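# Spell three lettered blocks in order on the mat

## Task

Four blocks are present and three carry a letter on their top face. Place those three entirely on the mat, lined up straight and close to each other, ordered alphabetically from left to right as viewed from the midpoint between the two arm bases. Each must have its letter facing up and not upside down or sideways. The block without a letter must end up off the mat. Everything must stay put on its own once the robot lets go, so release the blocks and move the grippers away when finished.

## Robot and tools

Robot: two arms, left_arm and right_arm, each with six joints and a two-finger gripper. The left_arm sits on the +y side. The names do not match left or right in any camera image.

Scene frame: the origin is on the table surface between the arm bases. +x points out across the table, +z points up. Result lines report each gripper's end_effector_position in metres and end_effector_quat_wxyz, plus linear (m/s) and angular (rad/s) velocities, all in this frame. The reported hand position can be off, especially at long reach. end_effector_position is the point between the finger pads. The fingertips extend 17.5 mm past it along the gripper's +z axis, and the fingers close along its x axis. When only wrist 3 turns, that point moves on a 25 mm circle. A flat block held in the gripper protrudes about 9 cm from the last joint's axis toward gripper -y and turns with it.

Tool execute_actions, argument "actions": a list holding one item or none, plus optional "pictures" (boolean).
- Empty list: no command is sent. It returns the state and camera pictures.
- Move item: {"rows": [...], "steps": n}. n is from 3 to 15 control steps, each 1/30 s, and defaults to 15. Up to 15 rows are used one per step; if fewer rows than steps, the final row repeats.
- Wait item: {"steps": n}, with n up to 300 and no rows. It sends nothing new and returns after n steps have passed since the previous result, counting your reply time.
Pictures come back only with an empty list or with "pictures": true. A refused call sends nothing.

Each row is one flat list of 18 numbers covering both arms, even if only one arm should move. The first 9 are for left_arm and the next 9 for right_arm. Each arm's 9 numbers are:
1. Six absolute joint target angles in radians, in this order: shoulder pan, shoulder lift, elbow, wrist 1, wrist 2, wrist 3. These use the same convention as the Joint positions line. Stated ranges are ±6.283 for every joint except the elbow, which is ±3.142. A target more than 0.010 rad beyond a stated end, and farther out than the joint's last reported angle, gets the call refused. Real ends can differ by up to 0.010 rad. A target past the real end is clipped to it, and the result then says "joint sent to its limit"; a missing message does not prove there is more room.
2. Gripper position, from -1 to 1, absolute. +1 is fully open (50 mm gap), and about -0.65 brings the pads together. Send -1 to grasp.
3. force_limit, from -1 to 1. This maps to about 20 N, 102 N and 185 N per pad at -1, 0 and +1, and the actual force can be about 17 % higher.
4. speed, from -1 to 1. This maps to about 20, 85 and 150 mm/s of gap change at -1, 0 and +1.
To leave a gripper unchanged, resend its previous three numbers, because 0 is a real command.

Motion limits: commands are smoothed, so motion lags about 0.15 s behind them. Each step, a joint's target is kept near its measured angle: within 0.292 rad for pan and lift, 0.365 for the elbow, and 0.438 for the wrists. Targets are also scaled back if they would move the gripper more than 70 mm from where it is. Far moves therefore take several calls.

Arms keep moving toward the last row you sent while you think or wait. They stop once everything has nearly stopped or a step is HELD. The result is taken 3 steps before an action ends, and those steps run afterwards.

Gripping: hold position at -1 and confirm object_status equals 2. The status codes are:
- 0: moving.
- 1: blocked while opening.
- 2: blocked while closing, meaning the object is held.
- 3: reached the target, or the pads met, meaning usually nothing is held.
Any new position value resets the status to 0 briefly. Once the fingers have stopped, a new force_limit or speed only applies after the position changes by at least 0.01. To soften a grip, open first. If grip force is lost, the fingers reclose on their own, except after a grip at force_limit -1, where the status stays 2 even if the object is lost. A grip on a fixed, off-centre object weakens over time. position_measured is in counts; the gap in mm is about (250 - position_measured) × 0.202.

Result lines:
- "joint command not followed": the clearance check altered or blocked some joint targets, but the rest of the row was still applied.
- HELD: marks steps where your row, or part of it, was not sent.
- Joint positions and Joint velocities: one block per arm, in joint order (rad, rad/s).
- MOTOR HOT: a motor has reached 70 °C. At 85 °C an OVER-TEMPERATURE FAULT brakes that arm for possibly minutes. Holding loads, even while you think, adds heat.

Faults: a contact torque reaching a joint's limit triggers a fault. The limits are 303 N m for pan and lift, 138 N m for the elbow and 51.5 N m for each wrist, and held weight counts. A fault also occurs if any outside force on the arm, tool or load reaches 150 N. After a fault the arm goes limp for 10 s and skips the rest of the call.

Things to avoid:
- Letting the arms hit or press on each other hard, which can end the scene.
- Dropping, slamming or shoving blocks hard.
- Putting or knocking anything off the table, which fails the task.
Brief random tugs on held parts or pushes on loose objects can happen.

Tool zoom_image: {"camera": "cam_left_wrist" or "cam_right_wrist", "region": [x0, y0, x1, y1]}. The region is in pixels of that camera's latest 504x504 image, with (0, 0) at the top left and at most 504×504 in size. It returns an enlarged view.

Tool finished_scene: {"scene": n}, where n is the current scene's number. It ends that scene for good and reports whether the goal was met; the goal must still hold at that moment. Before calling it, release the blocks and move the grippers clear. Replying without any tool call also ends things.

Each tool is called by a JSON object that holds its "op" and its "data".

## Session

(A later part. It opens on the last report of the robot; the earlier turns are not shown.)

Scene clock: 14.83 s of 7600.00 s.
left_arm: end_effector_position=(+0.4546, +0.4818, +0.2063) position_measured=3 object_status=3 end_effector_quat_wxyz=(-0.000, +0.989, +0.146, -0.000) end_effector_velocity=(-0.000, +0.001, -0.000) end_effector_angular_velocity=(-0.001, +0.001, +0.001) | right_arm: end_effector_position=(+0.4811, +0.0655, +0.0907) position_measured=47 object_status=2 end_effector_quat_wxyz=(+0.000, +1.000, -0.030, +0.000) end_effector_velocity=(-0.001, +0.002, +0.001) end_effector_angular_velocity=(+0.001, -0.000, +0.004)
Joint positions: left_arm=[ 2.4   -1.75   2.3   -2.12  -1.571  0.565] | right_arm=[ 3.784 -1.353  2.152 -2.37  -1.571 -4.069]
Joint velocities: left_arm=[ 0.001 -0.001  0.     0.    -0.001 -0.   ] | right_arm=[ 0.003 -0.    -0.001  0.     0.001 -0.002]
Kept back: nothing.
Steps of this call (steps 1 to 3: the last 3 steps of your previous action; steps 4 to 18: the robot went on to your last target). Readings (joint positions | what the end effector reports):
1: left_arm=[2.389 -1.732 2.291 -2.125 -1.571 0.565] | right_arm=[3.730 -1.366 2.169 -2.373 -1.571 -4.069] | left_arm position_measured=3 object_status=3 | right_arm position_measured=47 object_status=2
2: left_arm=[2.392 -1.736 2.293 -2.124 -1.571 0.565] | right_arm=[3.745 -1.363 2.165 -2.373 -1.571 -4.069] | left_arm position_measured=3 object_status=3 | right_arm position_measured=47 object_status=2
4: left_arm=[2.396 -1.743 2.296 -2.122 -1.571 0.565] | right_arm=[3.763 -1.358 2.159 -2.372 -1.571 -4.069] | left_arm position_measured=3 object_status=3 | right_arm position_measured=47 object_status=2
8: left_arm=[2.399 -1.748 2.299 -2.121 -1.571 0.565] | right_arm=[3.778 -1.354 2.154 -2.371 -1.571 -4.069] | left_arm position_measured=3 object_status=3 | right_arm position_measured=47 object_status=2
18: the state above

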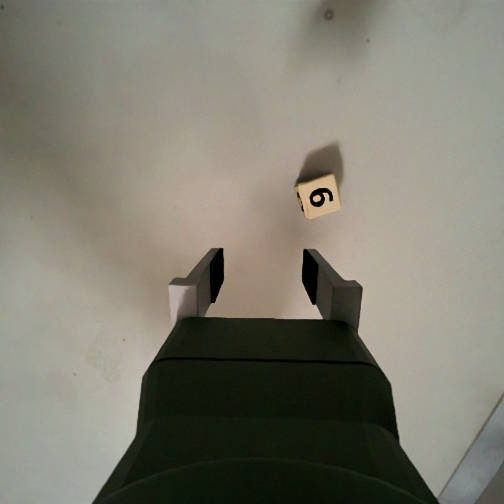

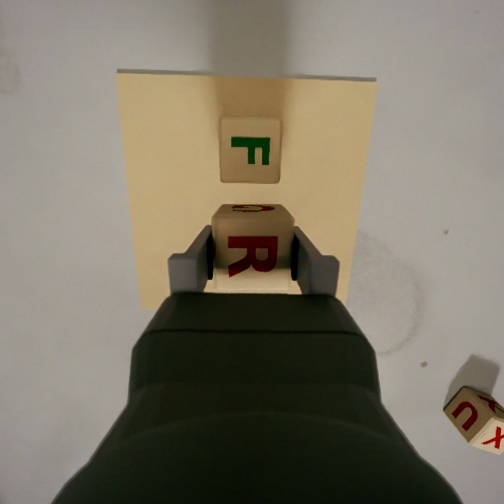

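{"op": "execute_actions", "data": {"actions": [{"rows":[[2.4,-1.75,2.3,-2.12,-1.571,0.565,1,-0.3,0,3.7972,-1.3457,2.1428,-2.3679,-1.571,-4.036,-1,-0.3,0],[2.4,-1.75,2.3,-2.12,-1.571,0.565,1,-0.3,0,3.7972,-1.335,2.147,-2.383,-1.571,-4.036,-1,-0.3,0],[2.4,-1.75,2.3,-2.12,-1.571,0.565,1,-0.3,0,3.7972,-1.324,2.1515,-2.398,-1.571,-4.036,-1,-0.3,0],[2.4,-1.75,2.3,-2.12,-1.571,0.565,1,-0.3,0,3.7972,-1.313,2.156,-2.414,-1.571,-4.036,-1,-0.3,0],[2.4,-1.75,2.3,-2.12,-1.571,0.565,1,-0.3,0,3.7972,-1.302,2.160,-2.429,-1.571,-4.036,-1,-0.3,0],[2.4,-1.75,2.3,-2.12,-1.571,0.565,1,-0.3,0,3.7972,-1.291,2.164,-2.444,-1.571,-4.036,-1,-0.3,0],[2.4,-1.75,2.3,-2.12,-1.571,0.565,1,-0.3,0,3.7972,-1.279,2.168,-2.459,-1.571,-4.036,-1,-0.3,0],[2.4,-1.75,2.3,-2.12,-1.571,0.565,1,-0.3,0,3.7972,-1.268,2.172,-2.474,-1.571,-4.036,-1,-0.3,0],[2.4,-1.75,2.3,-2.12,-1.571,0.565,1,-0.3,0,3.7972,-1.2596,2.1744,-2.4856,-1.571,-4.036,-1,-0.3,0]],"steps":15}]}}

{"op": "execute_actions", "data": {"actions": [{"steps":10}], "pictures": true}}

Scene clock: 15.60 s of 7600.00 s.
left_arm: end_effector_position=(+0.4546, +0.4819, +0.2063) position_measured=3 object_status=3 end_effector_quat_wxyz=(-0.000, +0.989, +0.146, -0.000) end_effector_velocity=(-0.000, -0.000, +0.000) end_effector_angular_velocity=(-0.000, +0.000, -0.001) | right_arm: end_effector_position=(+0.4796, +0.0742, +0.0415) position_measured=47 object_status=2 end_effector_quat_wxyz=(+0.000, +0.999, -0.040, -0.000) end_effector_velocity=(+0.001, +0.004, -0.078) end_effector_angular_velocity=(+0.003, -0.008, -0.006)
Joint positions: left_arm=[ 2.4   -1.75   2.3   -2.12  -1.571  0.565] | right_arm=[ 3.797 -1.273  2.17  -2.467 -1.571 -4.037]
Joint velocities: left_arm=[-0.    -0.    -0.     0.    -0.     0.001] | right_arm=[ 0.004  0.124  0.036 -0.169 -0.002  0.01 ]
Steps of this call (steps 1 to 11: the robot went on to your last target; steps 12 to 23: the first 12 steps of this action). Readings (joint positions | what the end effector reports):
12: left_arm=[2.400 -1.750 2.300 -2.120 -1.571 0.565] | right_arm=[3.785 -1.352 2.152 -2.370 -1.571 -4.068] | left_arm position_measured=3 object_status=3 | right_arm position_measured=47 object_status=2
13: left_arm=[2.400 -1.750 2.300 -2.120 -1.571 0.565] | right_arm=[3.788 -1.350 2.150 -2.370 -1.571 -4.060] | left_arm position_measured=3 object_status=3 | right_arm position_measured=47 object_status=2
15: left_arm=[2.400 -1.750 2.300 -2.120 -1.571 0.565] | right_arm=[3.792 -1.340 2.149 -2.381 -1.571 -4.049] | left_arm position_measured=3 object_status=3 | right_arm position_measured=47 object_status=2
19: left_arm=[2.400 -1.750 2.300 -2.120 -1.571 0.565] | right_arm=[3.796 -1.305 2.160 -2.426 -1.571 -4.040] | left_arm position_measured=3 object_status=3 | right_arm position_measured=47 object_status=2
23: the state above

Scene clock: 15.93 s of 7600.00 s.
left_arm: end_effector_position=(+0.4546, +0.4819, +0.2063) position_measured=3 object_status=3 end_effector_quat_wxyz=(-0.000, +0.989, +0.146, -0.000) end_effector_velocity=(-0.000, -0.000, -0.000) end_effector_angular_velocity=(+0.000, +0.001, -0.001) | right_arm: end_effector_position=(+0.4794, +0.0744, +0.0331) position_measured=47 object_status=2 end_effector_quat_wxyz=(+0.000, +0.999, -0.040, +0.000) end_effector_velocity=(-0.000, +0.000, -0.004) end_effector_angular_velocity=(+0.001, +0.000, -0.001)
Joint positions: left_arm=[ 2.4   -1.75   2.3   -2.12  -1.571  0.565] | right_arm=[ 3.797 -1.26   2.174 -2.485 -1.571 -4.036]
Joint velocities: left_arm=[-0.  0.  0. -0. -0.  0.] | right_arm=[ 0.     0.006  0.002 -0.008  0.001  0.001]
Kept back: nothing.
Steps of this call (steps 1 to 3: the last 3 steps of your previous action; steps 4 to 10: the robot went on to your last target). Readings (joint positions | what the end effector reports):
1: left_arm=[2.400 -1.750 2.300 -2.120 -1.571 0.565] | right_arm=[3.797 -1.270 2.171 -2.472 -1.571 -4.037] | left_arm position_measured=3 object_status=3 | right_arm position_measured=47 object_status=2
2: left_arm=[2.400 -1.750 2.300 -2.120 -1.571 0.565] | right_arm=[3.797 -1.267 2.172 -2.476 -1.571 -4.037] | left_arm position_measured=3 object_status=3 | right_arm position_measured=47 object_status=2
4: left_arm=[2.400 -1.750 2.300 -2.120 -1.571 0.565] | right_arm=[3.797 -1.264 2.173 -2.480 -1.571 -4.036] | left_arm position_measured=3 object_status=3 | right_arm position_measured=47 object_status=2
8: left_arm=[2.400 -1.750 2.300 -2.120 -1.571 0.565] | right_arm=[3.797 -1.261 2.174 -2.484 -1.571 -4.036] | left_arm position_measured=3 object_status=3 | right_arm position_measured=47 object_status=2
10: the state above

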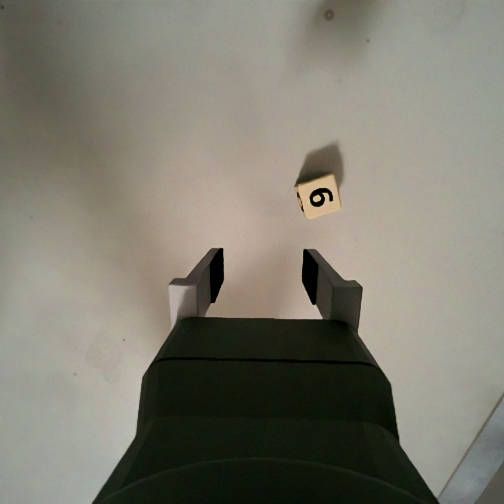

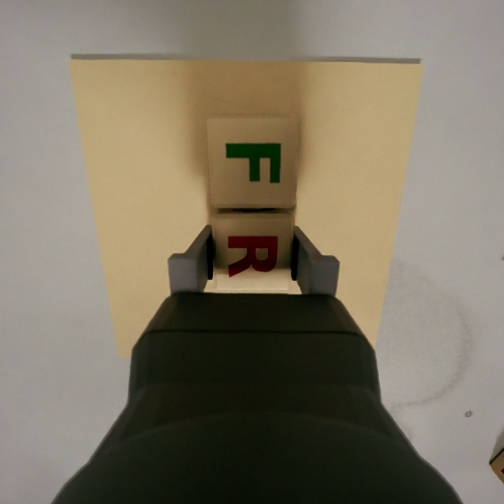

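{"op": "execute_actions", "data": {"actions": [{"rows":[[2.4,-1.75,2.3,-2.12,-1.571,0.565,1,-0.3,0,3.7972,-1.2566,2.1754,-2.4896,-1.571,-4.036,-1,-0.3,0],[2.4,-1.75,2.3,-2.12,-1.571,0.565,1,-0.3,0,3.7972,-1.2566,2.1754,-2.4896,-1.571,-4.036,-1,-0.3,0],[2.4,-1.75,2.3,-2.12,-1.571,0.565,1,-0.3,0,3.7972,-1.2566,2.1754,-2.4896,-1.571,-4.036,-1,-0.3,0],[2.4,-1.75,2.3,-2.12,-1.571,0.565,1,-0.3,0,3.7972,-1.2566,2.1754,-2.4896,-1.571,-4.036,-1,-0.3,0],[2.4,-1.75,2.3,-2.12,-1.571,0.565,1,-0.3,0,3.7972,-1.2566,2.1754,-2.4896,-1.571,-4.036,-1,-0.3,0],[2.4,-1.75,2.3,-2.12,-1.571,0.565,1,-0.3,0,3.7972,-1.2566,2.1754,-2.4896,-1.571,-4.036,1,-0.3,0],[2.4,-1.75,2.3,-2.12,-1.571,0.565,1,-0.3,0,3.7972,-1.2566,2.1754,-2.4896,-1.571,-4.036,1,-0.3,0],[2.4,-1.75,2.3,-2.12,-1.571,0.565,1,-0.3,0,3.7972,-1.2566,2.1754,-2.4896,-1.571,-4.036,1,-0.3,0],[2.4,-1.75,2.3,-2.12,-1.571,0.565,1,-0.3,0,3.7972,-1.2566,2.1754,-2.4896,-1.571,-4.036,1,-0.3,0],[2.4,-1.75,2.3,-2.12,-1.571,0.565,1,-0.3,0,3.7972,-1.279,2.168,-2.459,-1.571,-4.036,1,-0.3,0],[2.4,-1.75,2.3,-2.12,-1.571,0.565,1,-0.3,0,3.7972,-1.302,2.160,-2.429,-1.571,-4.036,1,-0.3,0],[2.4,-1.75,2.3,-2.12,-1.571,0.565,1,-0.3,0,3.7972,-1.324,2.1515,-2.398,-1.571,-4.036,1,-0.3,0],[2.4,-1.75,2.3,-2.12,-1.571,0.565,1,-0.3,0,3.7972,-1.3457,2.1428,-2.3679,-1.571,-4.036,1,-0.3,0],[2.4,-1.75,2.3,-2.12,-1.571,0.565,1,-0.3,0,3.7972,-1.36,2.136,-2.347,-1.571,-4.036,1,-0.3,0]],"steps":15}]}}

{"op": "execute_actions", "data": {"actions": [{"rows":[[2.4,-1.75,2.3,-2.12,-1.571,0.565,1,-0.3,0,3.7972,-1.36,2.136,-2.347,-1.571,-4.036,1,-0.3,0],[2.4,-1.75,2.3,-2.12,-1.571,0.565,1,-0.3,0,3.7972,-1.36,2.136,-2.347,-1.571,-4.036,1,-0.3,0],[2.4,-1.75,2.3,-2.12,-1.571,0.565,1,-0.3,0,3.346,-1.2619,2.0257,-2.3346,-1.571,-4.216,1,-0.3,0]],"steps":15}]}}

{"op": "execute_actions", "data": {"actions": [{"steps":27}], "pictures": true}}

Scene clock: 16.83 s of 7600.00 s.
left_arm: end_effector_position=(+0.4546, +0.4819, +0.2063) position_measured=3 object_status=3 end_effector_quat_wxyz=(-0.000, +0.989, +0.146, -0.000) end_effector_velocity=(-0.000, +0.000, -0.000) end_effector_angular_velocity=(+0.001, -0.000, +0.000) | right_arm: end_effector_position=(+0.4791, +0.0743, +0.0420) position_measured=3 object_status=0 end_effector_quat_wxyz=(+0.000, +0.999, -0.040, -0.001) end_effector_velocity=(+0.019, +0.012, +0.262) end_effector_angular_velocity=(+0.020, -0.028, -0.004)
Joint positions: left_arm=[ 2.4   -1.75   2.3   -2.12  -1.571  0.565] | right_arm=[ 3.797 -1.274  2.17  -2.465 -1.571 -4.036]
Joint velocities: left_arm=[-0.    -0.     0.     0.     0.001 -0.   ] | right_arm=[-0.002 -0.38  -0.149  0.494  0.001  0.001]
Steps of this call (steps 1 to 15: the robot went on to your last target; steps 16 to 27: the first 12 steps of this action). Readings (joint positions | what the end effector reports):
16: left_arm=[2.400 -1.750 2.300 -2.120 -1.571 0.565] | right_arm=[3.797 -1.260 2.174 -2.486 -1.571 -4.036] | left_arm position_measured=3 object_status=3 | right_arm position_measured=47 object_status=2
17: left_arm=[2.400 -1.750 2.300 -2.120 -1.571 0.565] | right_arm=[3.797 -1.259 2.175 -2.487 -1.571 -4.036] | left_arm position_measured=3 object_status=3 | right_arm position_measured=47 object_status=2
19: left_arm=[2.400 -1.750 2.300 -2.120 -1.571 0.565] | right_arm=[3.797 -1.258 2.175 -2.488 -1.571 -4.036] | left_arm position_measured=3 object_status=3 | right_arm position_measured=47 object_status=2
23: left_arm=[2.400 -1.750 2.300 -2.120 -1.571 0.565] | right_arm=[3.797 -1.256 2.176 -2.489 -1.571 -4.036] | left_arm position_measured=3 object_status=3 | right_arm position_measured=11 object_status=0
27: the state above

Scene clock: 17.33 s of 7600.00 s.
left_arm: end_effector_position=(+0.4546, +0.4819, +0.2063) position_measured=3 object_status=3 end_effector_quat_wxyz=(-0.000, +0.989, +0.146, -0.000) end_effector_velocity=(-0.000, -0.000, -0.000) end_effector_angular_velocity=(+0.000, +0.001, -0.001) | right_arm: end_effector_position=(+0.5944, -0.0003, +0.0905) position_measured=3 object_status=3 end_effector_quat_wxyz=(+0.000, +0.996, -0.086, +0.000) end_effector_velocity=(+0.332, -0.299, +0.001) end_effector_angular_velocity=(-0.000, +0.000, -0.386)
Joint positions: left_arm=[ 2.4   -1.75   2.3   -2.12  -1.571  0.565] | right_arm=[ 3.618 -1.304  2.086 -2.353 -1.571 -4.123]
Joint velocities: left_arm=[-0.     0.001  0.     0.    -0.     0.   ] | right_arm=[-0.587  0.091 -0.132  0.04  -0.    -0.201]
Steps of this call (steps 1 to 3: the last 3 steps of your previous action; steps 4 to 15: the first 12 steps of this action). Readings (joint positions | what the end effector reports):
4: left_arm=[2.400 -1.750 2.300 -2.120 -1.571 0.565] | right_arm=[3.797 -1.330 2.148 -2.389 -1.571 -4.036] | left_arm position_measured=3 object_status=3 | right_arm position_measured=3 object_status=3
5: left_arm=[2.400 -1.750 2.300 -2.120 -1.571 0.565] | right_arm=[3.797 -1.338 2.145 -2.378 -1.571 -4.036] | left_arm position_measured=3 object_status=3 | right_arm position_measured=3 object_status=3
7: left_arm=[2.400 -1.750 2.300 -2.120 -1.571 0.565] | right_arm=[3.777 -1.338 2.135 -2.368 -1.571 -4.049] | left_arm position_measured=3 object_status=3 | right_arm position_measured=3 object_status=3
11: left_arm=[2.400 -1.750 2.300 -2.120 -1.571 0.565] | right_arm=[3.697 -1.318 2.106 -2.359 -1.571 -4.092] | left_arm position_measured=3 object_status=3 | right_arm position_measured=3 object_status=3
15: the state above

Scene clock: 18.23 s of 7600.00 s.
left_arm: end_effector_position=(+0.4546, +0.4819, +0.2063) position_measured=3 object_status=3 end_effector_quat_wxyz=(-0.000, +0.989, +0.146, -0.000) end_effector_velocity=(+0.000, +0.000, -0.000) end_effector_angular_velocity=(+0.000, -0.000, -0.000) | right_arm: end_effector_position=(+0.7280, -0.1619, +0.0906) position_measured=3 object_status=3 end_effector_quat_wxyz=(+0.000, +0.985, -0.175, +0.000) end_effector_velocity=(+0.002, -0.004, -0.000) end_effector_angular_velocity=(-0.001, +0.000, -0.004)
Joint positions: left_arm=[ 2.4   -1.75   2.3   -2.12  -1.571  0.565] | right_arm=[ 3.346 -1.262  2.026 -2.335 -1.571 -4.216]
Joint velocities: left_arm=[ 0.001 -0.     0.    -0.     0.     0.001] | right_arm=[-0.005  0.001 -0.001  0.    -0.001 -0.001]
Kept back: nothing.
Steps of this call (steps 1 to 3: the last 3 steps of your previous action; steps 4 to 27: the robot went on to your last target). Readings (joint positions | what the end effector reports):
1: left_arm=[2.400 -1.750 2.300 -2.120 -1.571 0.565] | right_arm=[3.598 -1.301 2.082 -2.352 -1.571 -4.130] | left_arm position_measured=3 object_status=3 | right_arm position_measured=3 object_status=3
2: left_arm=[2.400 -1.750 2.300 -2.120 -1.571 0.565] | right_arm=[3.579 -1.298 2.077 -2.350 -1.571 -4.137] | left_arm position_measured=3 object_status=3 | right_arm position_measured=3 object_status=3
4: left_arm=[2.400 -1.750 2.300 -2.120 -1.571 0.565] | right_arm=[3.539 -1.292 2.068 -2.348 -1.571 -4.150] | left_arm position_measured=3 object_status=3 | right_arm position_measured=3 object_status=3
8: left_arm=[2.400 -1.750 2.300 -2.120 -1.571 0.565] | right_arm=[3.461 -1.280 2.051 -2.342 -1.571 -4.177] | left_arm position_measured=3 object_status=3 | right_arm position_measured=3 object_status=3
27: the state above

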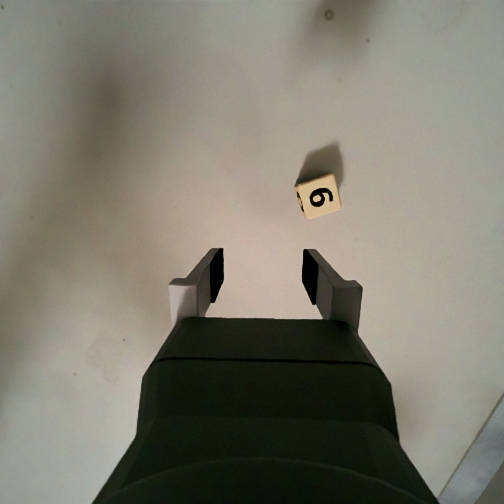

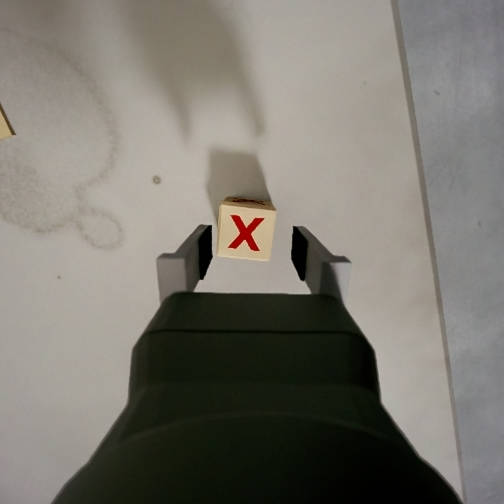

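{"op": "zoom_image", "data": {"camera": "cam_right_wrist", "region": [200,180,300,280]}}

Region (200, 180, 300, 280) of cam_right_wrist's 504x504 image, scaled by 5.040, with more detail than that image has.

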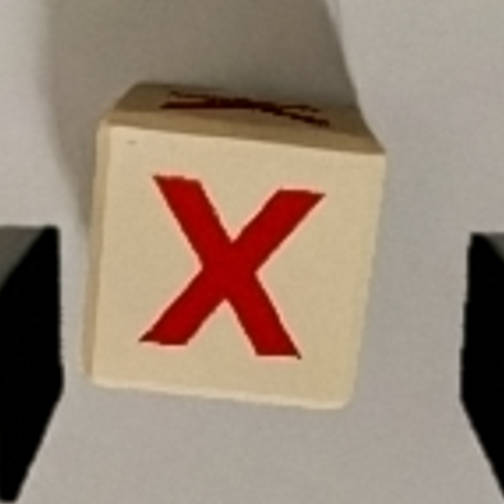

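{"op": "execute_actions", "data": {"actions": [{"rows":[[2.4,-1.75,2.3,-2.12,-1.571,0.565,1,-0.3,0,3.3952,-1.2683,2.0349,-2.3374,-1.571,-2.507,1,-0.3,0]],"steps":15}]}}

{"op": "execute_actions", "data": {"actions": [{"steps":22}], "pictures": true}}

{"op": "zoom_image", "data": {"camera": "cam_right_wrist", "region": [200,180,300,280]}}

Scene clock: 18.93 s of 7600.00 s.
left_arm: end_effector_position=(+0.4546, +0.4819, +0.2063) position_measured=3 object_status=3 end_effector_quat_wxyz=(-0.000, +0.989, +0.146, -0.000) end_effector_velocity=(+0.000, -0.000, +0.000) end_effector_angular_velocity=(-0.000, -0.000, +0.000) | right_arm: end_effector_position=(+0.7240, -0.1444, +0.0907) position_measured=3 object_status=3 end_effector_quat_wxyz=(+0.000, +0.850, -0.526, +0.000) end_effector_velocity=(+0.017, -0.039, +0.001) end_effector_angular_velocity=(+0.000, -0.002, -2.666)
Joint positions: left_arm=[ 2.4   -1.75   2.3   -2.12  -1.571  0.565] | right_arm=[ 3.392 -1.268  2.034 -2.337 -1.571 -3.413]
Joint velocities: left_arm=[-0. -0. -0.  0. -0. -0.] | right_arm=[ 0.031 -0.005  0.006 -0.002 -0.     2.697]
Steps of this call (steps 1 to 9: the robot went on to your last target; steps 10 to 21: the first 12 steps of this action). Readings (joint positions | what the end effector reports):
10: left_arm=[2.400 -1.750 2.300 -2.120 -1.571 0.565] | right_arm=[3.346 -1.262 2.026 -2.335 -1.571 -4.211] | left_arm position_measured=3 object_status=3 | right_arm position_measured=3 object_status=3
11: left_arm=[2.400 -1.750 2.300 -2.120 -1.571 0.565] | right_arm=[3.349 -1.262 2.026 -2.335 -1.571 -4.182] | left_arm position_measured=3 object_status=3 | right_arm position_measured=3 object_status=3
13: left_arm=[2.400 -1.750 2.300 -2.120 -1.571 0.565] | right_arm=[3.361 -1.264 2.028 -2.335 -1.571 -4.077] | left_arm position_measured=3 object_status=3 | right_arm position_measured=3 object_status=3
17: left_arm=[2.400 -1.750 2.300 -2.120 -1.571 0.565] | right_arm=[3.383 -1.267 2.033 -2.337 -1.571 -3.769] | left_arm position_measured=3 object_status=3 | right_arm position_measured=3 object_status=3
21: the state above

Scene clock: 19.67 s of 7600.00 s.
left_arm: end_effector_position=(+0.4546, +0.4819, +0.2063) position_measured=3 object_status=3 end_effector_quat_wxyz=(-0.000, +0.989, +0.146, -0.000) end_effector_velocity=(-0.000, -0.000, -0.000) end_effector_angular_velocity=(-0.000, +0.000, +0.000) | right_arm: end_effector_position=(+0.7229, -0.1639, +0.0907) position_measured=3 object_status=3 end_effector_quat_wxyz=(-0.000, -0.537, +0.844, -0.000) end_effector_velocity=(+0.000, -0.001, +0.001) end_effector_angular_velocity=(+0.001, -0.001, -0.024)
Joint positions: left_arm=[ 2.4   -1.75   2.3   -2.12  -1.571  0.565] | right_arm=[ 3.395 -1.268  2.035 -2.337 -1.571 -2.51 ]
Joint velocities: left_arm=[-0.     0.    -0.    -0.    -0.001 -0.   ] | right_arm=[-0.001 -0.001 -0.    -0.     0.     0.023]
Kept back: nothing.
Steps of this call (steps 1 to 3: the last 3 steps of your previous action; steps 4 to 22: the robot went on to your last target). Readings (joint positions | what the end effector reports):
1: left_arm=[2.400 -1.750 2.300 -2.120 -1.571 0.565] | right_arm=[3.393 -1.268 2.034 -2.337 -1.571 -3.321] | left_arm position_measured=3 object_status=3 | right_arm position_measured=3 object_status=3
2: left_arm=[2.400 -1.750 2.300 -2.120 -1.571 0.565] | right_arm=[3.393 -1.268 2.035 -2.337 -1.571 -3.228] | left_arm position_measured=3 object_status=3 | right_arm position_measured=3 object_status=3
4: left_arm=[2.400 -1.750 2.300 -2.120 -1.571 0.565] | right_arm=[3.394 -1.268 2.035 -2.337 -1.571 -3.042] | left_arm position_measured=3 object_status=3 | right_arm position_measured=3 object_status=3
8: left_arm=[2.400 -1.750 2.300 -2.120 -1.571 0.565] | right_arm=[3.395 -1.268 2.035 -2.337 -1.571 -2.696] | left_arm position_measured=3 object_status=3 | right_arm position_measured=3 object_status=3
22: the state above

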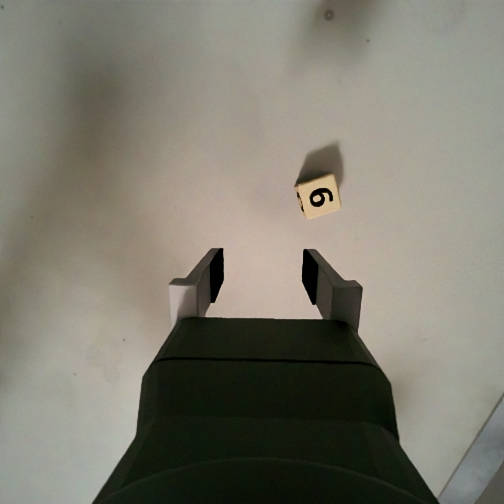

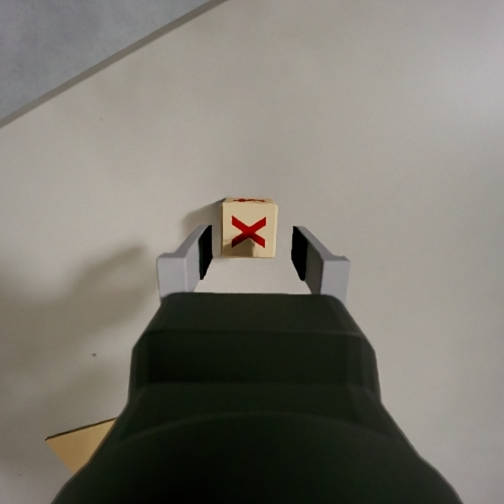

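Region (200, 180, 300, 280) of cam_right_wrist's 504x504 image, scaled by 5.040, with more detail than that image has.

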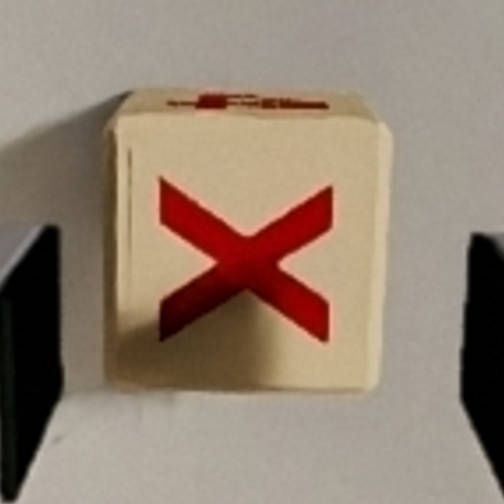

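{"op": "execute_actions", "data": {"actions": [{"rows":[[2.4,-1.75,2.3,-2.12,-1.571,0.565,1,-0.3,0,3.4001,-1.267,2.0333,-2.337,-1.571,-2.487,1,-0.3,0],[2.4,-1.75,2.3,-2.12,-1.571,0.565,1,-0.3,0,3.4001,-1.255,2.038,-2.354,-1.571,-2.487,1,-0.3,0],[2.4,-1.75,2.3,-2.12,-1.571,0.565,1,-0.3,0,3.4001,-1.243,2.043,-2.370,-1.571,-2.487,1,-0.3,0],[2.4,-1.75,2.3,-2.12,-1.571,0.565,1,-0.3,0,3.4001,-1.231,2.047,-2.387,-1.571,-2.487,1,-0.3,0],[2.4,-1.75,2.3,-2.12,-1.571,0.565,1,-0.3,0,3.4001,-1.219,2.052,-2.403,-1.571,-2.487,1,-0.3,0],[2.4,-1.75,2.3,-2.12,-1.571,0.565,1,-0.3,0,3.4001,-1.207,2.056,-2.420,-1.571,-2.487,1,-0.3,0],[2.4,-1.75,2.3,-2.12,-1.571,0.565,1,-0.3,0,3.4001,-1.195,2.0605,-2.436,-1.571,-2.487,1,-0.3,0],[2.4,-1.75,2.3,-2.12,-1.571,0.565,1,-0.3,0,3.4001,-1.1835,2.0647,-2.452,-1.571,-2.487,1,-0.3,0]],"steps":15}]}}

{"op": "execute_actions", "data": {"actions": [{"rows":[[2.4,-1.75,2.3,-2.12,-1.571,0.565,1,-0.3,0,3.4001,-1.1835,2.0647,-2.452,-1.571,-2.487,1,-0.3,0],[2.4,-1.75,2.3,-2.12,-1.571,0.565,1,-0.3,0,3.4001,-1.1835,2.0647,-2.452,-1.571,-2.487,1,-0.3,0],[2.4,-1.75,2.3,-2.12,-1.571,0.565,1,-0.3,0,3.4001,-1.1835,2.0647,-2.452,-1.571,-2.487,1,-0.3,0],[2.4,-1.75,2.3,-2.12,-1.571,0.565,1,-0.3,0,3.4001,-1.1835,2.0647,-2.452,-1.571,-2.487,-1,-0.3,0]],"steps":15}], "pictures": true}}

Scene clock: 20.40 s of 7600.00 s.
left_arm: end_effector_position=(+0.4546, +0.4819, +0.2063) position_measured=3 object_status=3 end_effector_quat_wxyz=(-0.000, +0.989, +0.146, -0.000) end_effector_velocity=(-0.000, -0.000, -0.000) end_effector_angular_velocity=(+0.000, +0.001, +0.000) | right_arm: end_effector_position=(+0.7225, -0.1608, +0.0367) position_measured=3 object_status=3 end_effector_quat_wxyz=(-0.000, -0.529, +0.848, -0.000) end_effector_velocity=(-0.002, +0.000, -0.073) end_effector_angular_velocity=(+0.000, -0.002, -0.004)
Joint positions: left_arm=[ 2.4   -1.75   2.3   -2.12  -1.571  0.565] | right_arm=[ 3.4   -1.195  2.061 -2.437 -1.571 -2.488]
Joint velocities: left_arm=[-0.     0.     0.     0.    -0.    -0.001] | right_arm=[ 0.001  0.101  0.036 -0.138 -0.     0.005]
Steps of this call (steps 1 to 10: the robot went on to your last target; steps 11 to 22: the first 12 steps of this action). Readings (joint positions | what the end effector reports):
11: left_arm=[2.400 -1.750 2.300 -2.120 -1.571 0.565] | right_arm=[3.395 -1.268 2.035 -2.337 -1.571 -2.506] | left_arm position_measured=3 object_status=3 | right_arm position_measured=3 object_status=3
12: left_arm=[2.400 -1.750 2.300 -2.120 -1.571 0.565] | right_arm=[3.397 -1.268 2.035 -2.338 -1.571 -2.501] | left_arm position_measured=3 object_status=3 | right_arm position_measured=3 object_status=3
14: left_arm=[2.400 -1.750 2.300 -2.120 -1.571 0.565] | right_arm=[3.398 -1.258 2.038 -2.351 -1.571 -2.495] | left_arm position_measured=3 object_status=3 | right_arm position_measured=3 object_status=3
18: left_arm=[2.400 -1.750 2.300 -2.120 -1.571 0.565] | right_arm=[3.400 -1.222 2.051 -2.400 -1.571 -2.489] | left_arm position_measured=3 object_status=3 | right_arm position_measured=3 object_status=3
22: the state above

Scene clock: 20.90 s of 7600.00 s.
left_arm: end_effector_position=(+0.4546, +0.4819, +0.2063) position_measured=3 object_status=3 end_effector_quat_wxyz=(-0.000, +0.989, +0.146, -0.000) end_effector_velocity=(+0.000, +0.000, +0.000) end_effector_angular_velocity=(+0.000, -0.001, -0.001) | right_arm: end_effector_position=(+0.7223, -0.1608, +0.0289) position_measured=47 object_status=0 end_effector_quat_wxyz=(+0.000, -0.529, +0.848, -0.000) end_effector_velocity=(-0.000, +0.000, -0.001) end_effector_angular_velocity=(+0.000, +0.000, +0.002)
Joint positions: left_arm=[ 2.4   -1.75   2.3   -2.12  -1.571  0.565] | right_arm=[ 3.4   -1.184  2.065 -2.452 -1.571 -2.487]
Joint velocities: left_arm=[-0.    -0.001  0.     0.     0.001  0.001] | right_arm=[ 0.     0.001  0.001 -0.001  0.    -0.002]
Steps of this call (steps 1 to 3: the last 3 steps of your previous action; steps 4 to 15: the first 12 steps of this action). Readings (joint positions | what the end effector reports):
4: left_arm=[2.400 -1.750 2.300 -2.120 -1.571 0.565] | right_arm=[3.400 -1.187 2.063 -2.448 -1.571 -2.487] | left_arm position_measured=3 object_status=3 | right_arm position_measured=3 object_status=3
5: left_arm=[2.400 -1.750 2.300 -2.120 -1.571 0.565] | right_arm=[3.400 -1.186 2.064 -2.449 -1.571 -2.487] | left_arm position_measured=3 object_status=3 | right_arm position_measured=3 object_status=3
7: left_arm=[2.400 -1.750 2.300 -2.120 -1.571 0.565] | right_arm=[3.400 -1.185 2.064 -2.450 -1.571 -2.487] | left_arm position_measured=3 object_status=3 | right_arm position_measured=12 object_status=0
11: left_arm=[2.400 -1.750 2.300 -2.120 -1.571 0.565] | right_arm=[3.400 -1.184 2.064 -2.452 -1.571 -2.487] | left_arm position_measured=3 object_status=3 | right_arm position_measured=47 object_status=0
15: the state above

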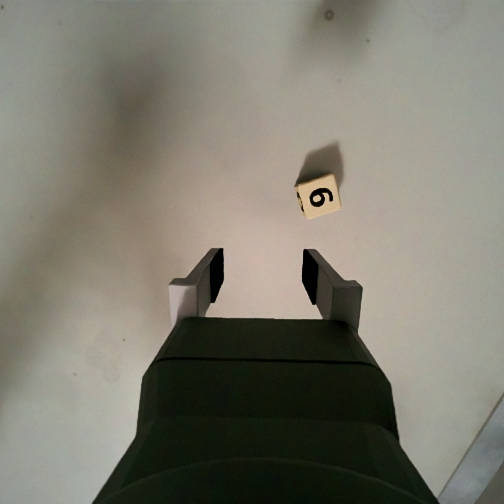

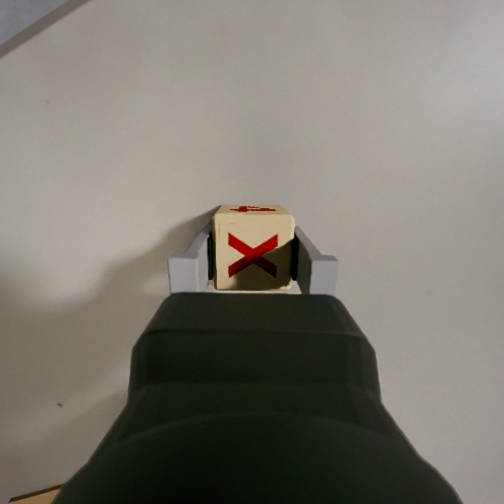

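{"op": "execute_actions", "data": {"actions": [{"rows":[[2.4,-1.75,2.3,-2.12,-1.571,0.565,1,-0.3,0,3.4001,-1.195,2.0605,-2.436,-1.571,-2.487,-1,-0.3,0],[2.4,-1.75,2.3,-2.12,-1.571,0.565,1,-0.3,0,3.4001,-1.219,2.052,-2.403,-1.571,-2.487,-1,-0.3,0],[2.4,-1.75,2.3,-2.12,-1.571,0.565,1,-0.3,0,3.4001,-1.243,2.043,-2.370,-1.571,-2.55,-1,-0.3,0],[2.4,-1.75,2.3,-2.12,-1.571,0.565,1,-0.3,0,3.41,-1.267,2.0333,-2.337,-1.571,-2.65,-1,-0.3,0],[2.4,-1.75,2.3,-2.12,-1.571,0.565,1,-0.3,0,3.42,-1.273,2.042,-2.339,-1.571,-2.75,-1,-0.3,0],[2.4,-1.75,2.3,-2.12,-1.571,0.565,1,-0.3,0,3.435,-1.28,2.051,-2.342,-1.571,-2.85,-1,-0.3,0],[2.4,-1.75,2.3,-2.12,-1.571,0.565,1,-0.3,0,3.45,-1.286,2.06,-2.344,-1.571,-2.95,-1,-0.3,0],[2.4,-1.75,2.3,-2.12,-1.571,0.565,1,-0.3,0,3.468,-1.293,2.068,-2.346,-1.571,-3.05,-1,-0.3,0],[2.4,-1.75,2.3,-2.12,-1.571,0.565,1,-0.3,0,3.485,-1.299,2.077,-2.349,-1.571,-3.15,-1,-0.3,0],[2.4,-1.75,2.3,-2.12,-1.571,0.565,1,-0.3,0,3.502,-1.306,2.086,-2.351,-1.571,-3.25,-1,-0.3,0],[2.4,-1.75,2.3,-2.12,-1.571,0.565,1,-0.3,0,3.519,-1.312,2.095,-2.353,-1.571,-3.35,-1,-0.3,0],[2.4,-1.75,2.3,-2.12,-1.571,0.565,1,-0.3,0,3.536,-1.319,2.104,-2.356,-1.571,-3.45,-1,-0.3,0],[2.4,-1.75,2.3,-2.12,-1.571,0.565,1,-0.3,0,3.553,-1.325,2.113,-2.358,-1.571,-3.55,-1,-0.3,0],[2.4,-1.75,2.3,-2.12,-1.571,0.565,1,-0.3,0,3.57,-1.332,2.121,-2.36,-1.571,-3.65,-1,-0.3,0],[2.4,-1.75,2.3,-2.12,-1.571,0.565,1,-0.3,0,3.7411,-1.3966,2.2093,-2.3835,-1.571,-4.092,-1,-0.3,0]],"steps":15}]}}

{"op": "execute_actions", "data": {"actions": [{"steps":30}], "pictures": true}}

Scene clock: 21.73 s of 7600.00 s.
left_arm: end_effector_position=(+0.4546, +0.4819, +0.2063) position_measured=3 object_status=3 end_effector_quat_wxyz=(-0.000, +0.989, +0.146, -0.000) end_effector_velocity=(+0.000, +0.000, +0.000) end_effector_angular_velocity=(+0.001, -0.001, +0.000) | right_arm: end_effector_position=(+0.6787, -0.1014, +0.0877) position_measured=47 object_status=2 end_effector_quat_wxyz=(+0.000, +0.776, -0.630, +0.000) end_effector_velocity=(-0.300, +0.316, +0.034) end_effector_angular_velocity=(-0.000, +0.005, +3.058)
Joint positions: left_arm=[ 2.4   -1.75   2.3   -2.12  -1.571  0.565] | right_arm=[ 3.475 -1.29   2.074 -2.354 -1.571 -3.074]
Joint velocities: left_arm=[-0.    -0.    -0.     0.     0.001 -0.001] | right_arm=[ 0.446 -0.214  0.218 -0.     0.001 -2.612]
Steps of this call (steps 1 to 3: the last 3 steps of your previous action; steps 4 to 13: the robot went on to your last target; steps 14 to 25: the first 12 steps of this action). Readings (joint positions | what the end effector reports):
14: left_arm=[2.400 -1.750 2.300 -2.120 -1.571 0.565] | right_arm=[3.400 -1.184 2.065 -2.452 -1.571 -2.487] | left_arm position_measured=3 object_status=3 | right_arm position_measured=47 object_status=2
15: left_arm=[2.400 -1.750 2.300 -2.120 -1.571 0.565] | right_arm=[3.400 -1.187 2.064 -2.446 -1.571 -2.487] | left_arm position_measured=3 object_status=3 | right_arm position_measured=47 object_status=2
17: left_arm=[2.400 -1.750 2.300 -2.120 -1.571 0.565] | right_arm=[3.400 -1.209 2.056 -2.415 -1.571 -2.509] | left_arm position_measured=3 object_status=3 | right_arm position_measured=47 object_status=2
21: left_arm=[2.400 -1.750 2.300 -2.120 -1.571 0.565] | right_arm=[3.424 -1.259 2.051 -2.363 -1.571 -2.740] | left_arm position_measured=3 object_status=3 | right_arm position_measured=47 object_status=2
25: the state above

Scene clock: 22.73 s of 7600.00 s.
left_arm: end_effector_position=(+0.4546, +0.4819, +0.2063) position_measured=3 object_status=3 end_effector_quat_wxyz=(-0.000, +0.989, +0.146, -0.000) end_effector_velocity=(-0.000, -0.000, +0.000) end_effector_angular_velocity=(-0.001, +0.001, +0.000) | right_arm: end_effector_position=(+0.4757, +0.0295, +0.0908) position_measured=47 object_status=2 end_effector_quat_wxyz=(+0.000, +0.999, -0.041, +0.000) end_effector_velocity=(-0.001, -0.000, -0.000) end_effector_angular_velocity=(+0.000, -0.000, +0.011)
Joint positions: left_arm=[ 2.4   -1.75   2.3   -2.12  -1.571  0.565] | right_arm=[ 3.741 -1.396  2.209 -2.383 -1.571 -4.091]
Joint velocities: left_arm=[ 0.    -0.     0.     0.    -0.001  0.   ] | right_arm=[ 0.    -0.001  0.001 -0.     0.    -0.011]
Kept back: nothing.
Steps of this call (steps 1 to 3: the last 3 steps of your previous action; steps 4 to 30: the robot went on to your last target). Readings (joint positions | what the end effector reports):
1: left_arm=[2.400 -1.750 2.300 -2.120 -1.571 0.565] | right_arm=[3.491 -1.298 2.081 -2.354 -1.571 -3.164] | left_arm position_measured=3 object_status=3 | right_arm position_measured=47 object_status=2
2: left_arm=[2.400 -1.750 2.300 -2.120 -1.571 0.565] | right_arm=[3.506 -1.304 2.089 -2.355 -1.571 -3.250] | left_arm position_measured=3 object_status=3 | right_arm position_measured=47 object_status=2
4: left_arm=[2.400 -1.750 2.300 -2.120 -1.571 0.565] | right_arm=[3.538 -1.317 2.105 -2.358 -1.571 -3.361] | left_arm position_measured=3 object_status=3 | right_arm position_measured=47 object_status=2
8: left_arm=[2.400 -1.750 2.300 -2.120 -1.571 0.565] | right_arm=[3.607 -1.344 2.140 -2.367 -1.571 -3.520] | left_arm position_measured=3 object_status=3 | right_arm position_measured=47 object_status=2
30: the state above

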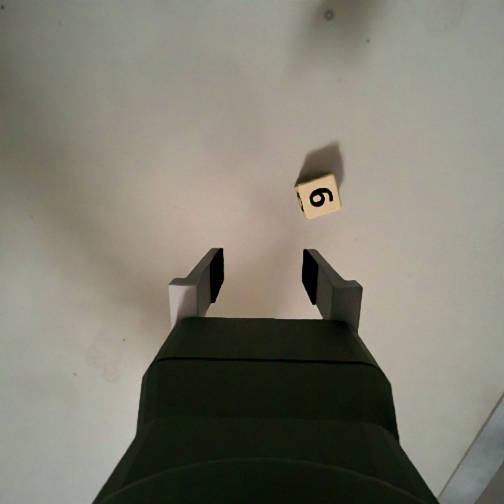

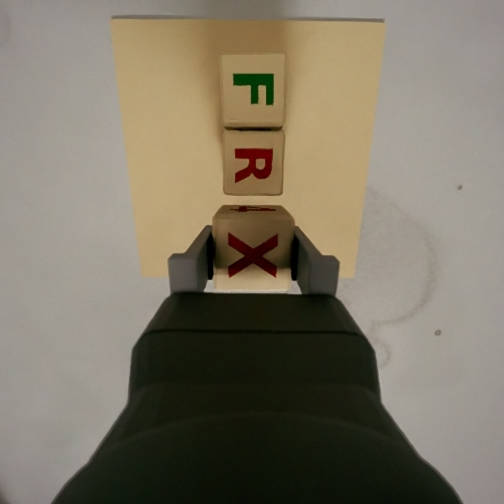

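{"op": "execute_actions", "data": {"actions": [{"rows":[[2.4,-1.75,2.3,-2.12,-1.571,0.565,1,-0.3,0,3.7411,-1.3833,2.2143,-2.4017,-1.571,-4.092,-1,-0.3,0],[2.4,-1.75,2.3,-2.12,-1.571,0.565,1,-0.3,0,3.7411,-1.37,2.2193,-2.42,-1.571,-4.092,-1,-0.3,0],[2.4,-1.75,2.3,-2.12,-1.571,0.565,1,-0.3,0,3.7411,-1.357,2.2243,-2.438,-1.571,-4.092,-1,-0.3,0],[2.4,-1.75,2.3,-2.12,-1.571,0.565,1,-0.3,0,3.7411,-1.3435,2.229,-2.456,-1.571,-4.092,-1,-0.3,0],[2.4,-1.75,2.3,-2.12,-1.571,0.565,1,-0.3,0,3.7411,-1.33,2.234,-2.4745,-1.571,-4.092,-1,-0.3,0],[2.4,-1.75,2.3,-2.12,-1.571,0.565,1,-0.3,0,3.7411,-1.3166,2.2385,-2.4925,-1.571,-4.092,-1,-0.3,0],[2.4,-1.75,2.3,-2.12,-1.571,0.565,1,-0.3,0,3.7411,-1.3025,2.2434,-2.5117,-1.571,-4.092,-1,-0.3,0]],"steps":15}]}}

{"op": "execute_actions", "data": {"actions": [{"rows":[[2.4,-1.75,2.3,-2.12,-1.571,0.565,1,-0.3,0,3.7411,-1.3025,2.2434,-2.5117,-1.571,-4.092,-1,-0.3,0],[2.4,-1.75,2.3,-2.12,-1.571,0.565,1,-0.3,0,3.7411,-1.3025,2.2434,-2.5117,-1.571,-4.092,-1,-0.3,0],[2.4,-1.75,2.3,-2.12,-1.571,0.565,1,-0.3,0,3.7411,-1.3025,2.2434,-2.5117,-1.571,-4.092,-1,-0.3,0],[2.4,-1.75,2.3,-2.12,-1.571,0.565,1,-0.3,0,3.7411,-1.3025,2.2434,-2.5117,-1.571,-4.092,-1,-0.3,0],[2.4,-1.75,2.3,-2.12,-1.571,0.565,1,-0.3,0,3.7411,-1.3025,2.2434,-2.5117,-1.571,-4.092,1,-0.3,0],[2.4,-1.75,2.3,-2.12,-1.571,0.565,1,-0.3,0,3.7411,-1.3025,2.2434,-2.5117,-1.571,-4.092,1,-0.3,0],[2.4,-1.75,2.3,-2.12,-1.571,0.565,1,-0.3,0,3.7411,-1.3025,2.2434,-2.5117,-1.571,-4.092,1,-0.3,0],[2.4,-1.75,2.3,-2.12,-1.571,0.565,1,-0.3,0,3.7411,-1.3025,2.2434,-2.5117,-1.571,-4.092,1,-0.3,0],[2.4,-1.75,2.3,-2.12,-1.571,0.565,1,-0.3,0,3.7411,-1.3166,2.2385,-2.4925,-1.571,-4.092,1,-0.3,0],[2.4,-1.75,2.3,-2.12,-1.571,0.565,1,-0.3,0,3.7411,-1.3435,2.229,-2.456,-1.571,-4.092,1,-0.3,0],[2.4,-1.75,2.3,-2.12,-1.571,0.565,1,-0.3,0,3.7411,-1.37,2.2193,-2.42,-1.571,-4.092,1,-0.3,0],[2.4,-1.75,2.3,-2.12,-1.571,0.565,1,-0.3,0,3.7411,-1.3966,2.2093,-2.3835,-1.571,-4.092,1,-0.3,0],[2.4,-1.75,2.3,-2.12,-1.571,0.565,1,-0.3,0,3.7411,-1.42,2.197,-2.348,-1.571,-4.092,1,-0.3,0],[2.4,-1.75,2.3,-2.12,-1.571,0.565,1,-0.3,0,3.7411,-1.44,2.185,-2.316,-1.571,-4.092,1,-0.3,0],[2.4,-1.75,2.3,-2.12,-1.571,0.565,1,-0.3,0,3.7,-1.6,2.13,-2.1,-1.571,-4.092,1,-0.3,0]],"steps":15}]}}

{"op": "execute_actions", "data": {"actions": [{"steps":22}], "pictures": true}}

Scene clock: 23.43 s of 7600.00 s.
left_arm: end_effector_position=(+0.4546, +0.4819, +0.2063) position_measured=3 object_status=3 end_effector_quat_wxyz=(-0.000, +0.989, +0.146, -0.000) end_effector_velocity=(-0.000, -0.000, -0.000) end_effector_angular_velocity=(+0.000, -0.000, -0.000) | right_arm: end_effector_position=(+0.4758, +0.0298, +0.0371) position_measured=47 object_status=2 end_effector_quat_wxyz=(+0.000, +0.999, -0.040, +0.000) end_effector_velocity=(-0.001, -0.001, -0.052) end_effector_angular_velocity=(+0.001, -0.001, -0.002)
Joint positions: left_arm=[ 2.4   -1.75   2.3   -2.12  -1.571  0.565] | right_arm=[ 3.741 -1.312  2.24  -2.499 -1.571 -4.092]
Joint velocities: left_arm=[-0. -0.  0.  0.  0. -0.] | right_arm=[-0.002  0.084  0.03  -0.116  0.001  0.   ]
Steps of this call (steps 1 to 9: the robot went on to your last target; steps 10 to 21: the first 12 steps of this action). Readings (joint positions | what the end effector reports):
10: left_arm=[2.400 -1.750 2.300 -2.120 -1.571 0.565] | right_arm=[3.741 -1.396 2.209 -2.384 -1.571 -4.092] | left_arm position_measured=3 object_status=3 | right_arm position_measured=47 object_status=2
11: left_arm=[2.400 -1.750 2.300 -2.120 -1.571 0.565] | right_arm=[3.741 -1.393 2.211 -2.390 -1.571 -4.092] | left_arm position_measured=3 object_status=3 | right_arm position_measured=47 object_status=2
13: left_arm=[2.400 -1.750 2.300 -2.120 -1.571 0.565] | right_arm=[3.741 -1.378 2.216 -2.410 -1.571 -4.092] | left_arm position_measured=3 object_status=3 | right_arm position_measured=47 object_status=2
17: left_arm=[2.400 -1.750 2.300 -2.120 -1.571 0.565] | right_arm=[3.741 -1.335 2.232 -2.468 -1.571 -4.092] | left_arm position_measured=3 object_status=3 | right_arm position_measured=47 object_status=2
21: the state above

Scene clock: 23.93 s of 7600.00 s.
left_arm: end_effector_position=(+0.4546, +0.4819, +0.2063) position_measured=3 object_status=3 end_effector_quat_wxyz=(-0.000, +0.989, +0.146, -0.000) end_effector_velocity=(-0.000, -0.000, +0.000) end_effector_angular_velocity=(-0.001, +0.001, +0.000) | right_arm: end_effector_position=(+0.4759, +0.0298, +0.0498) position_measured=3 object_status=0 end_effector_quat_wxyz=(+0.000, +0.999, -0.040, -0.000) end_effector_velocity=(+0.014, +0.008, +0.316) end_effector_angular_velocity=(+0.012, -0.019, +0.000)
Joint positions: left_arm=[ 2.4   -1.75   2.3   -2.12  -1.571  0.565] | right_arm=[ 3.741 -1.332  2.233 -2.47  -1.571 -4.092]
Joint velocities: left_arm=[ 0.    -0.    -0.     0.    -0.002 -0.   ] | right_arm=[-0.    -0.493 -0.187  0.658  0.    -0.001]
Steps of this call (steps 1 to 3: the last 3 steps of your previous action; steps 4 to 15: the first 12 steps of this action). Readings (joint positions | what the end effector reports):
4: left_arm=[2.400 -1.750 2.300 -2.120 -1.571 0.565] | right_arm=[3.741 -1.305 2.242 -2.508 -1.571 -4.092] | left_arm position_measured=3 object_status=3 | right_arm position_measured=47 object_status=2
5: left_arm=[2.400 -1.750 2.300 -2.120 -1.571 0.565] | right_arm=[3.741 -1.305 2.243 -2.509 -1.571 -4.092] | left_arm position_measured=3 object_status=3 | right_arm position_measured=47 object_status=2
7: left_arm=[2.400 -1.750 2.300 -2.120 -1.571 0.565] | right_arm=[3.741 -1.304 2.243 -2.510 -1.571 -4.092] | left_arm position_measured=3 object_status=3 | right_arm position_measured=47 object_status=2
11: left_arm=[2.400 -1.750 2.300 -2.120 -1.571 0.565] | right_arm=[3.741 -1.303 2.244 -2.511 -1.571 -4.092] | left_arm position_measured=3 object_status=3 | right_arm position_measured=4 object_status=0
15: the state above

Scene clock: 24.67 s of 7600.00 s.
left_arm: end_effector_position=(+0.4546, +0.4819, +0.2063) position_measured=3 object_status=3 end_effector_quat_wxyz=(-0.000, +0.989, +0.146, -0.000) end_effector_velocity=(+0.000, +0.000, +0.000) end_effector_angular_velocity=(-0.000, -0.001, +0.000) | right_arm: end_effector_position=(+0.4738, -0.0005, +0.2247) position_measured=3 object_status=3 end_effector_quat_wxyz=(+0.000, +0.998, -0.060, -0.000) end_effector_velocity=(-0.001, -0.002, +0.009) end_effector_angular_velocity=(-0.000, -0.001, -0.003)
Joint positions: left_arm=[ 2.4   -1.75   2.3   -2.12  -1.571  0.565] | right_arm=[ 3.7   -1.599  2.131 -2.102 -1.571 -4.092]
Joint velocities: left_arm=[ 0. -0. -0. -0.  0. -0.] | right_arm=[-0.002 -0.013 -0.005  0.017 -0.001  0.001]
Kept back: nothing.
Steps of this call (steps 1 to 3: the last 3 steps of your previous action; steps 4 to 22: the robot went on to your last target). Readings (joint positions | what the end effector reports):
1: left_arm=[2.400 -1.750 2.300 -2.120 -1.571 0.565] | right_arm=[3.741 -1.350 2.226 -2.446 -1.571 -4.092] | left_arm position_measured=3 object_status=3 | right_arm position_measured=3 object_status=0
2: left_arm=[2.400 -1.750 2.300 -2.120 -1.571 0.565] | right_arm=[3.741 -1.370 2.218 -2.419 -1.571 -4.092] | left_arm position_measured=3 object_status=3 | right_arm position_measured=3 object_status=0
4: left_arm=[2.400 -1.750 2.300 -2.120 -1.571 0.565] | right_arm=[3.736 -1.413 2.200 -2.358 -1.571 -4.092] | left_arm position_measured=3 object_status=3 | right_arm position_measured=3 object_status=3
8: left_arm=[2.400 -1.750 2.300 -2.120 -1.571 0.565] | right_arm=[3.719 -1.503 2.166 -2.234 -1.571 -4.092] | left_arm position_measured=3 object_status=3 | right_arm position_measured=3 object_status=3
22: the state above

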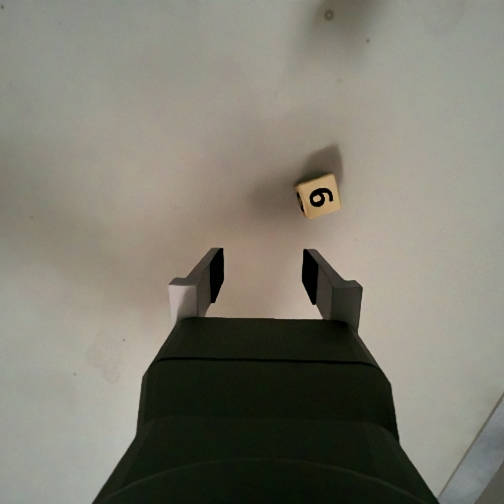

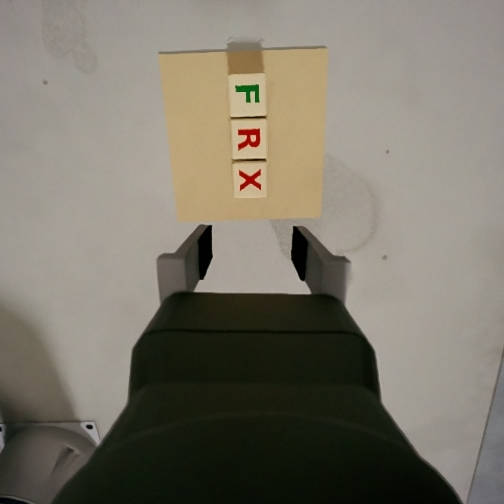

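Move a bit further clear, then finish.

{"op": "execute_actions", "data": {"actions": [{"rows":[[2.4,-1.75,2.3,-2.12,-1.571,0.565,1,-0.3,0,3.45,-1.65,2.1,-2.02,-1.571,-4.092,1,-0.3,0]],"steps":15}]}}

{"op": "execute_actions", "data": {"actions": [{"steps":10}]}}

{"op": "finished_scene", "data": {"scene": 1}}

Scene clock: 25.13 s of 7600.00 s.
left_arm: end_effector_position=(+0.4546, +0.4819, +0.2063) position_measured=3 object_status=3 end_effector_quat_wxyz=(-0.000, +0.989, +0.146, -0.000) end_effector_velocity=(-0.000, -0.000, +0.000) end_effector_angular_velocity=(-0.001, +0.001, -0.001) | right_arm: end_effector_position=(+0.5584, -0.1125, +0.2604) position_measured=3 object_status=3 end_effector_quat_wxyz=(+0.000, +0.985, -0.172, -0.000) end_effector_velocity=(+0.070, -0.120, +0.035) end_effector_angular_velocity=(+0.000, -0.000, -0.225)
Joint positions: left_arm=[ 2.4   -1.75   2.3   -2.12  -1.571  0.565] | right_arm=[ 3.475 -1.645  2.103 -2.028 -1.571 -4.092]
Joint velocities: left_arm=[ 0.    -0.     0.    -0.    -0.001  0.001] | right_arm=[-0.225 -0.047 -0.027  0.073  0.     0.   ]
Steps of this call (steps 1 to 2: the robot went on to your last target; steps 3 to 14: the first 12 steps of this action). Readings (joint positions | what the end effector reports):
3: left_arm=[2.400 -1.750 2.300 -2.120 -1.571 0.565] | right_arm=[3.697 -1.600 2.130 -2.100 -1.571 -4.092] | left_arm position_measured=3 object_status=3 | right_arm position_measured=3 object_status=3
4: left_arm=[2.400 -1.750 2.300 -2.120 -1.571 0.565] | right_arm=[3.679 -1.604 2.128 -2.094 -1.571 -4.092] | left_arm position_measured=3 object_status=3 | right_arm position_measured=3 object_status=3
6: left_arm=[2.400 -1.750 2.300 -2.120 -1.571 0.565] | right_arm=[3.630 -1.614 2.121 -2.078 -1.571 -4.092] | left_arm position_measured=3 object_status=3 | right_arm position_measured=3 object_status=3
10: left_arm=[2.400 -1.750 2.300 -2.120 -1.571 0.565] | right_arm=[3.536 -1.633 2.110 -2.048 -1.571 -4.092] | left_arm position_measured=3 object_status=3 | right_arm position_measured=3 object_status=3
14: the state above

Scene clock: 25.47 s of 7600.00 s.
left_arm: end_effector_position=(+0.4546, +0.4819, +0.2063) position_measured=3 object_status=3 end_effector_quat_wxyz=(-0.000, +0.989, +0.146, -0.000) end_effector_velocity=(+0.000, +0.000, -0.000) end_effector_angular_velocity=(-0.000, +0.000, +0.000) | right_arm: end_effector_position=(+0.5656, -0.1252, +0.2641) position_measured=3 object_status=3 end_effector_quat_wxyz=(+0.000, +0.983, -0.184, -0.000) end_effector_velocity=(+0.003, -0.005, +0.001) end_effector_angular_velocity=(+0.000, +0.001, -0.011)
Joint positions: left_arm=[ 2.4   -1.75   2.3   -2.12  -1.571  0.565] | right_arm=[ 3.451 -1.65   2.1   -2.02  -1.571 -4.092]
Joint velocities: left_arm=[ 0.  0.  0. -0. -0. -0.] | right_arm=[-0.01  -0.002 -0.001  0.004  0.     0.001]
Kept back: nothing.
Steps of this call (steps 1 to 3: the last 3 steps of your previous action; steps 4 to 10: the robot went on to your last target). Readings (joint positions | what the end effector reports):
1: left_arm=[2.400 -1.750 2.300 -2.120 -1.571 0.565] | right_arm=[3.468 -1.646 2.102 -2.026 -1.571 -4.092] | left_arm position_measured=3 object_status=3 | right_arm position_measured=3 object_status=3
2: left_arm=[2.400 -1.750 2.300 -2.120 -1.571 0.565] | right_arm=[3.464 -1.647 2.102 -2.024 -1.571 -4.092] | left_arm position_measured=3 object_status=3 | right_arm position_measured=3 object_status=3
4: left_arm=[2.400 -1.750 2.300 -2.120 -1.571 0.565] | right_arm=[3.457 -1.649 2.101 -2.022 -1.571 -4.092] | left_arm position_measured=3 object_status=3 | right_arm position_measured=3 object_status=3
8: left_arm=[2.400 -1.750 2.300 -2.120 -1.571 0.565] | right_arm=[3.452 -1.650 2.100 -2.021 -1.571 -4.092] | left_arm position_measured=3 object_status=3 | right_arm position_measured=3 object_status=3
10: the state above

The scene is finished: the task was done.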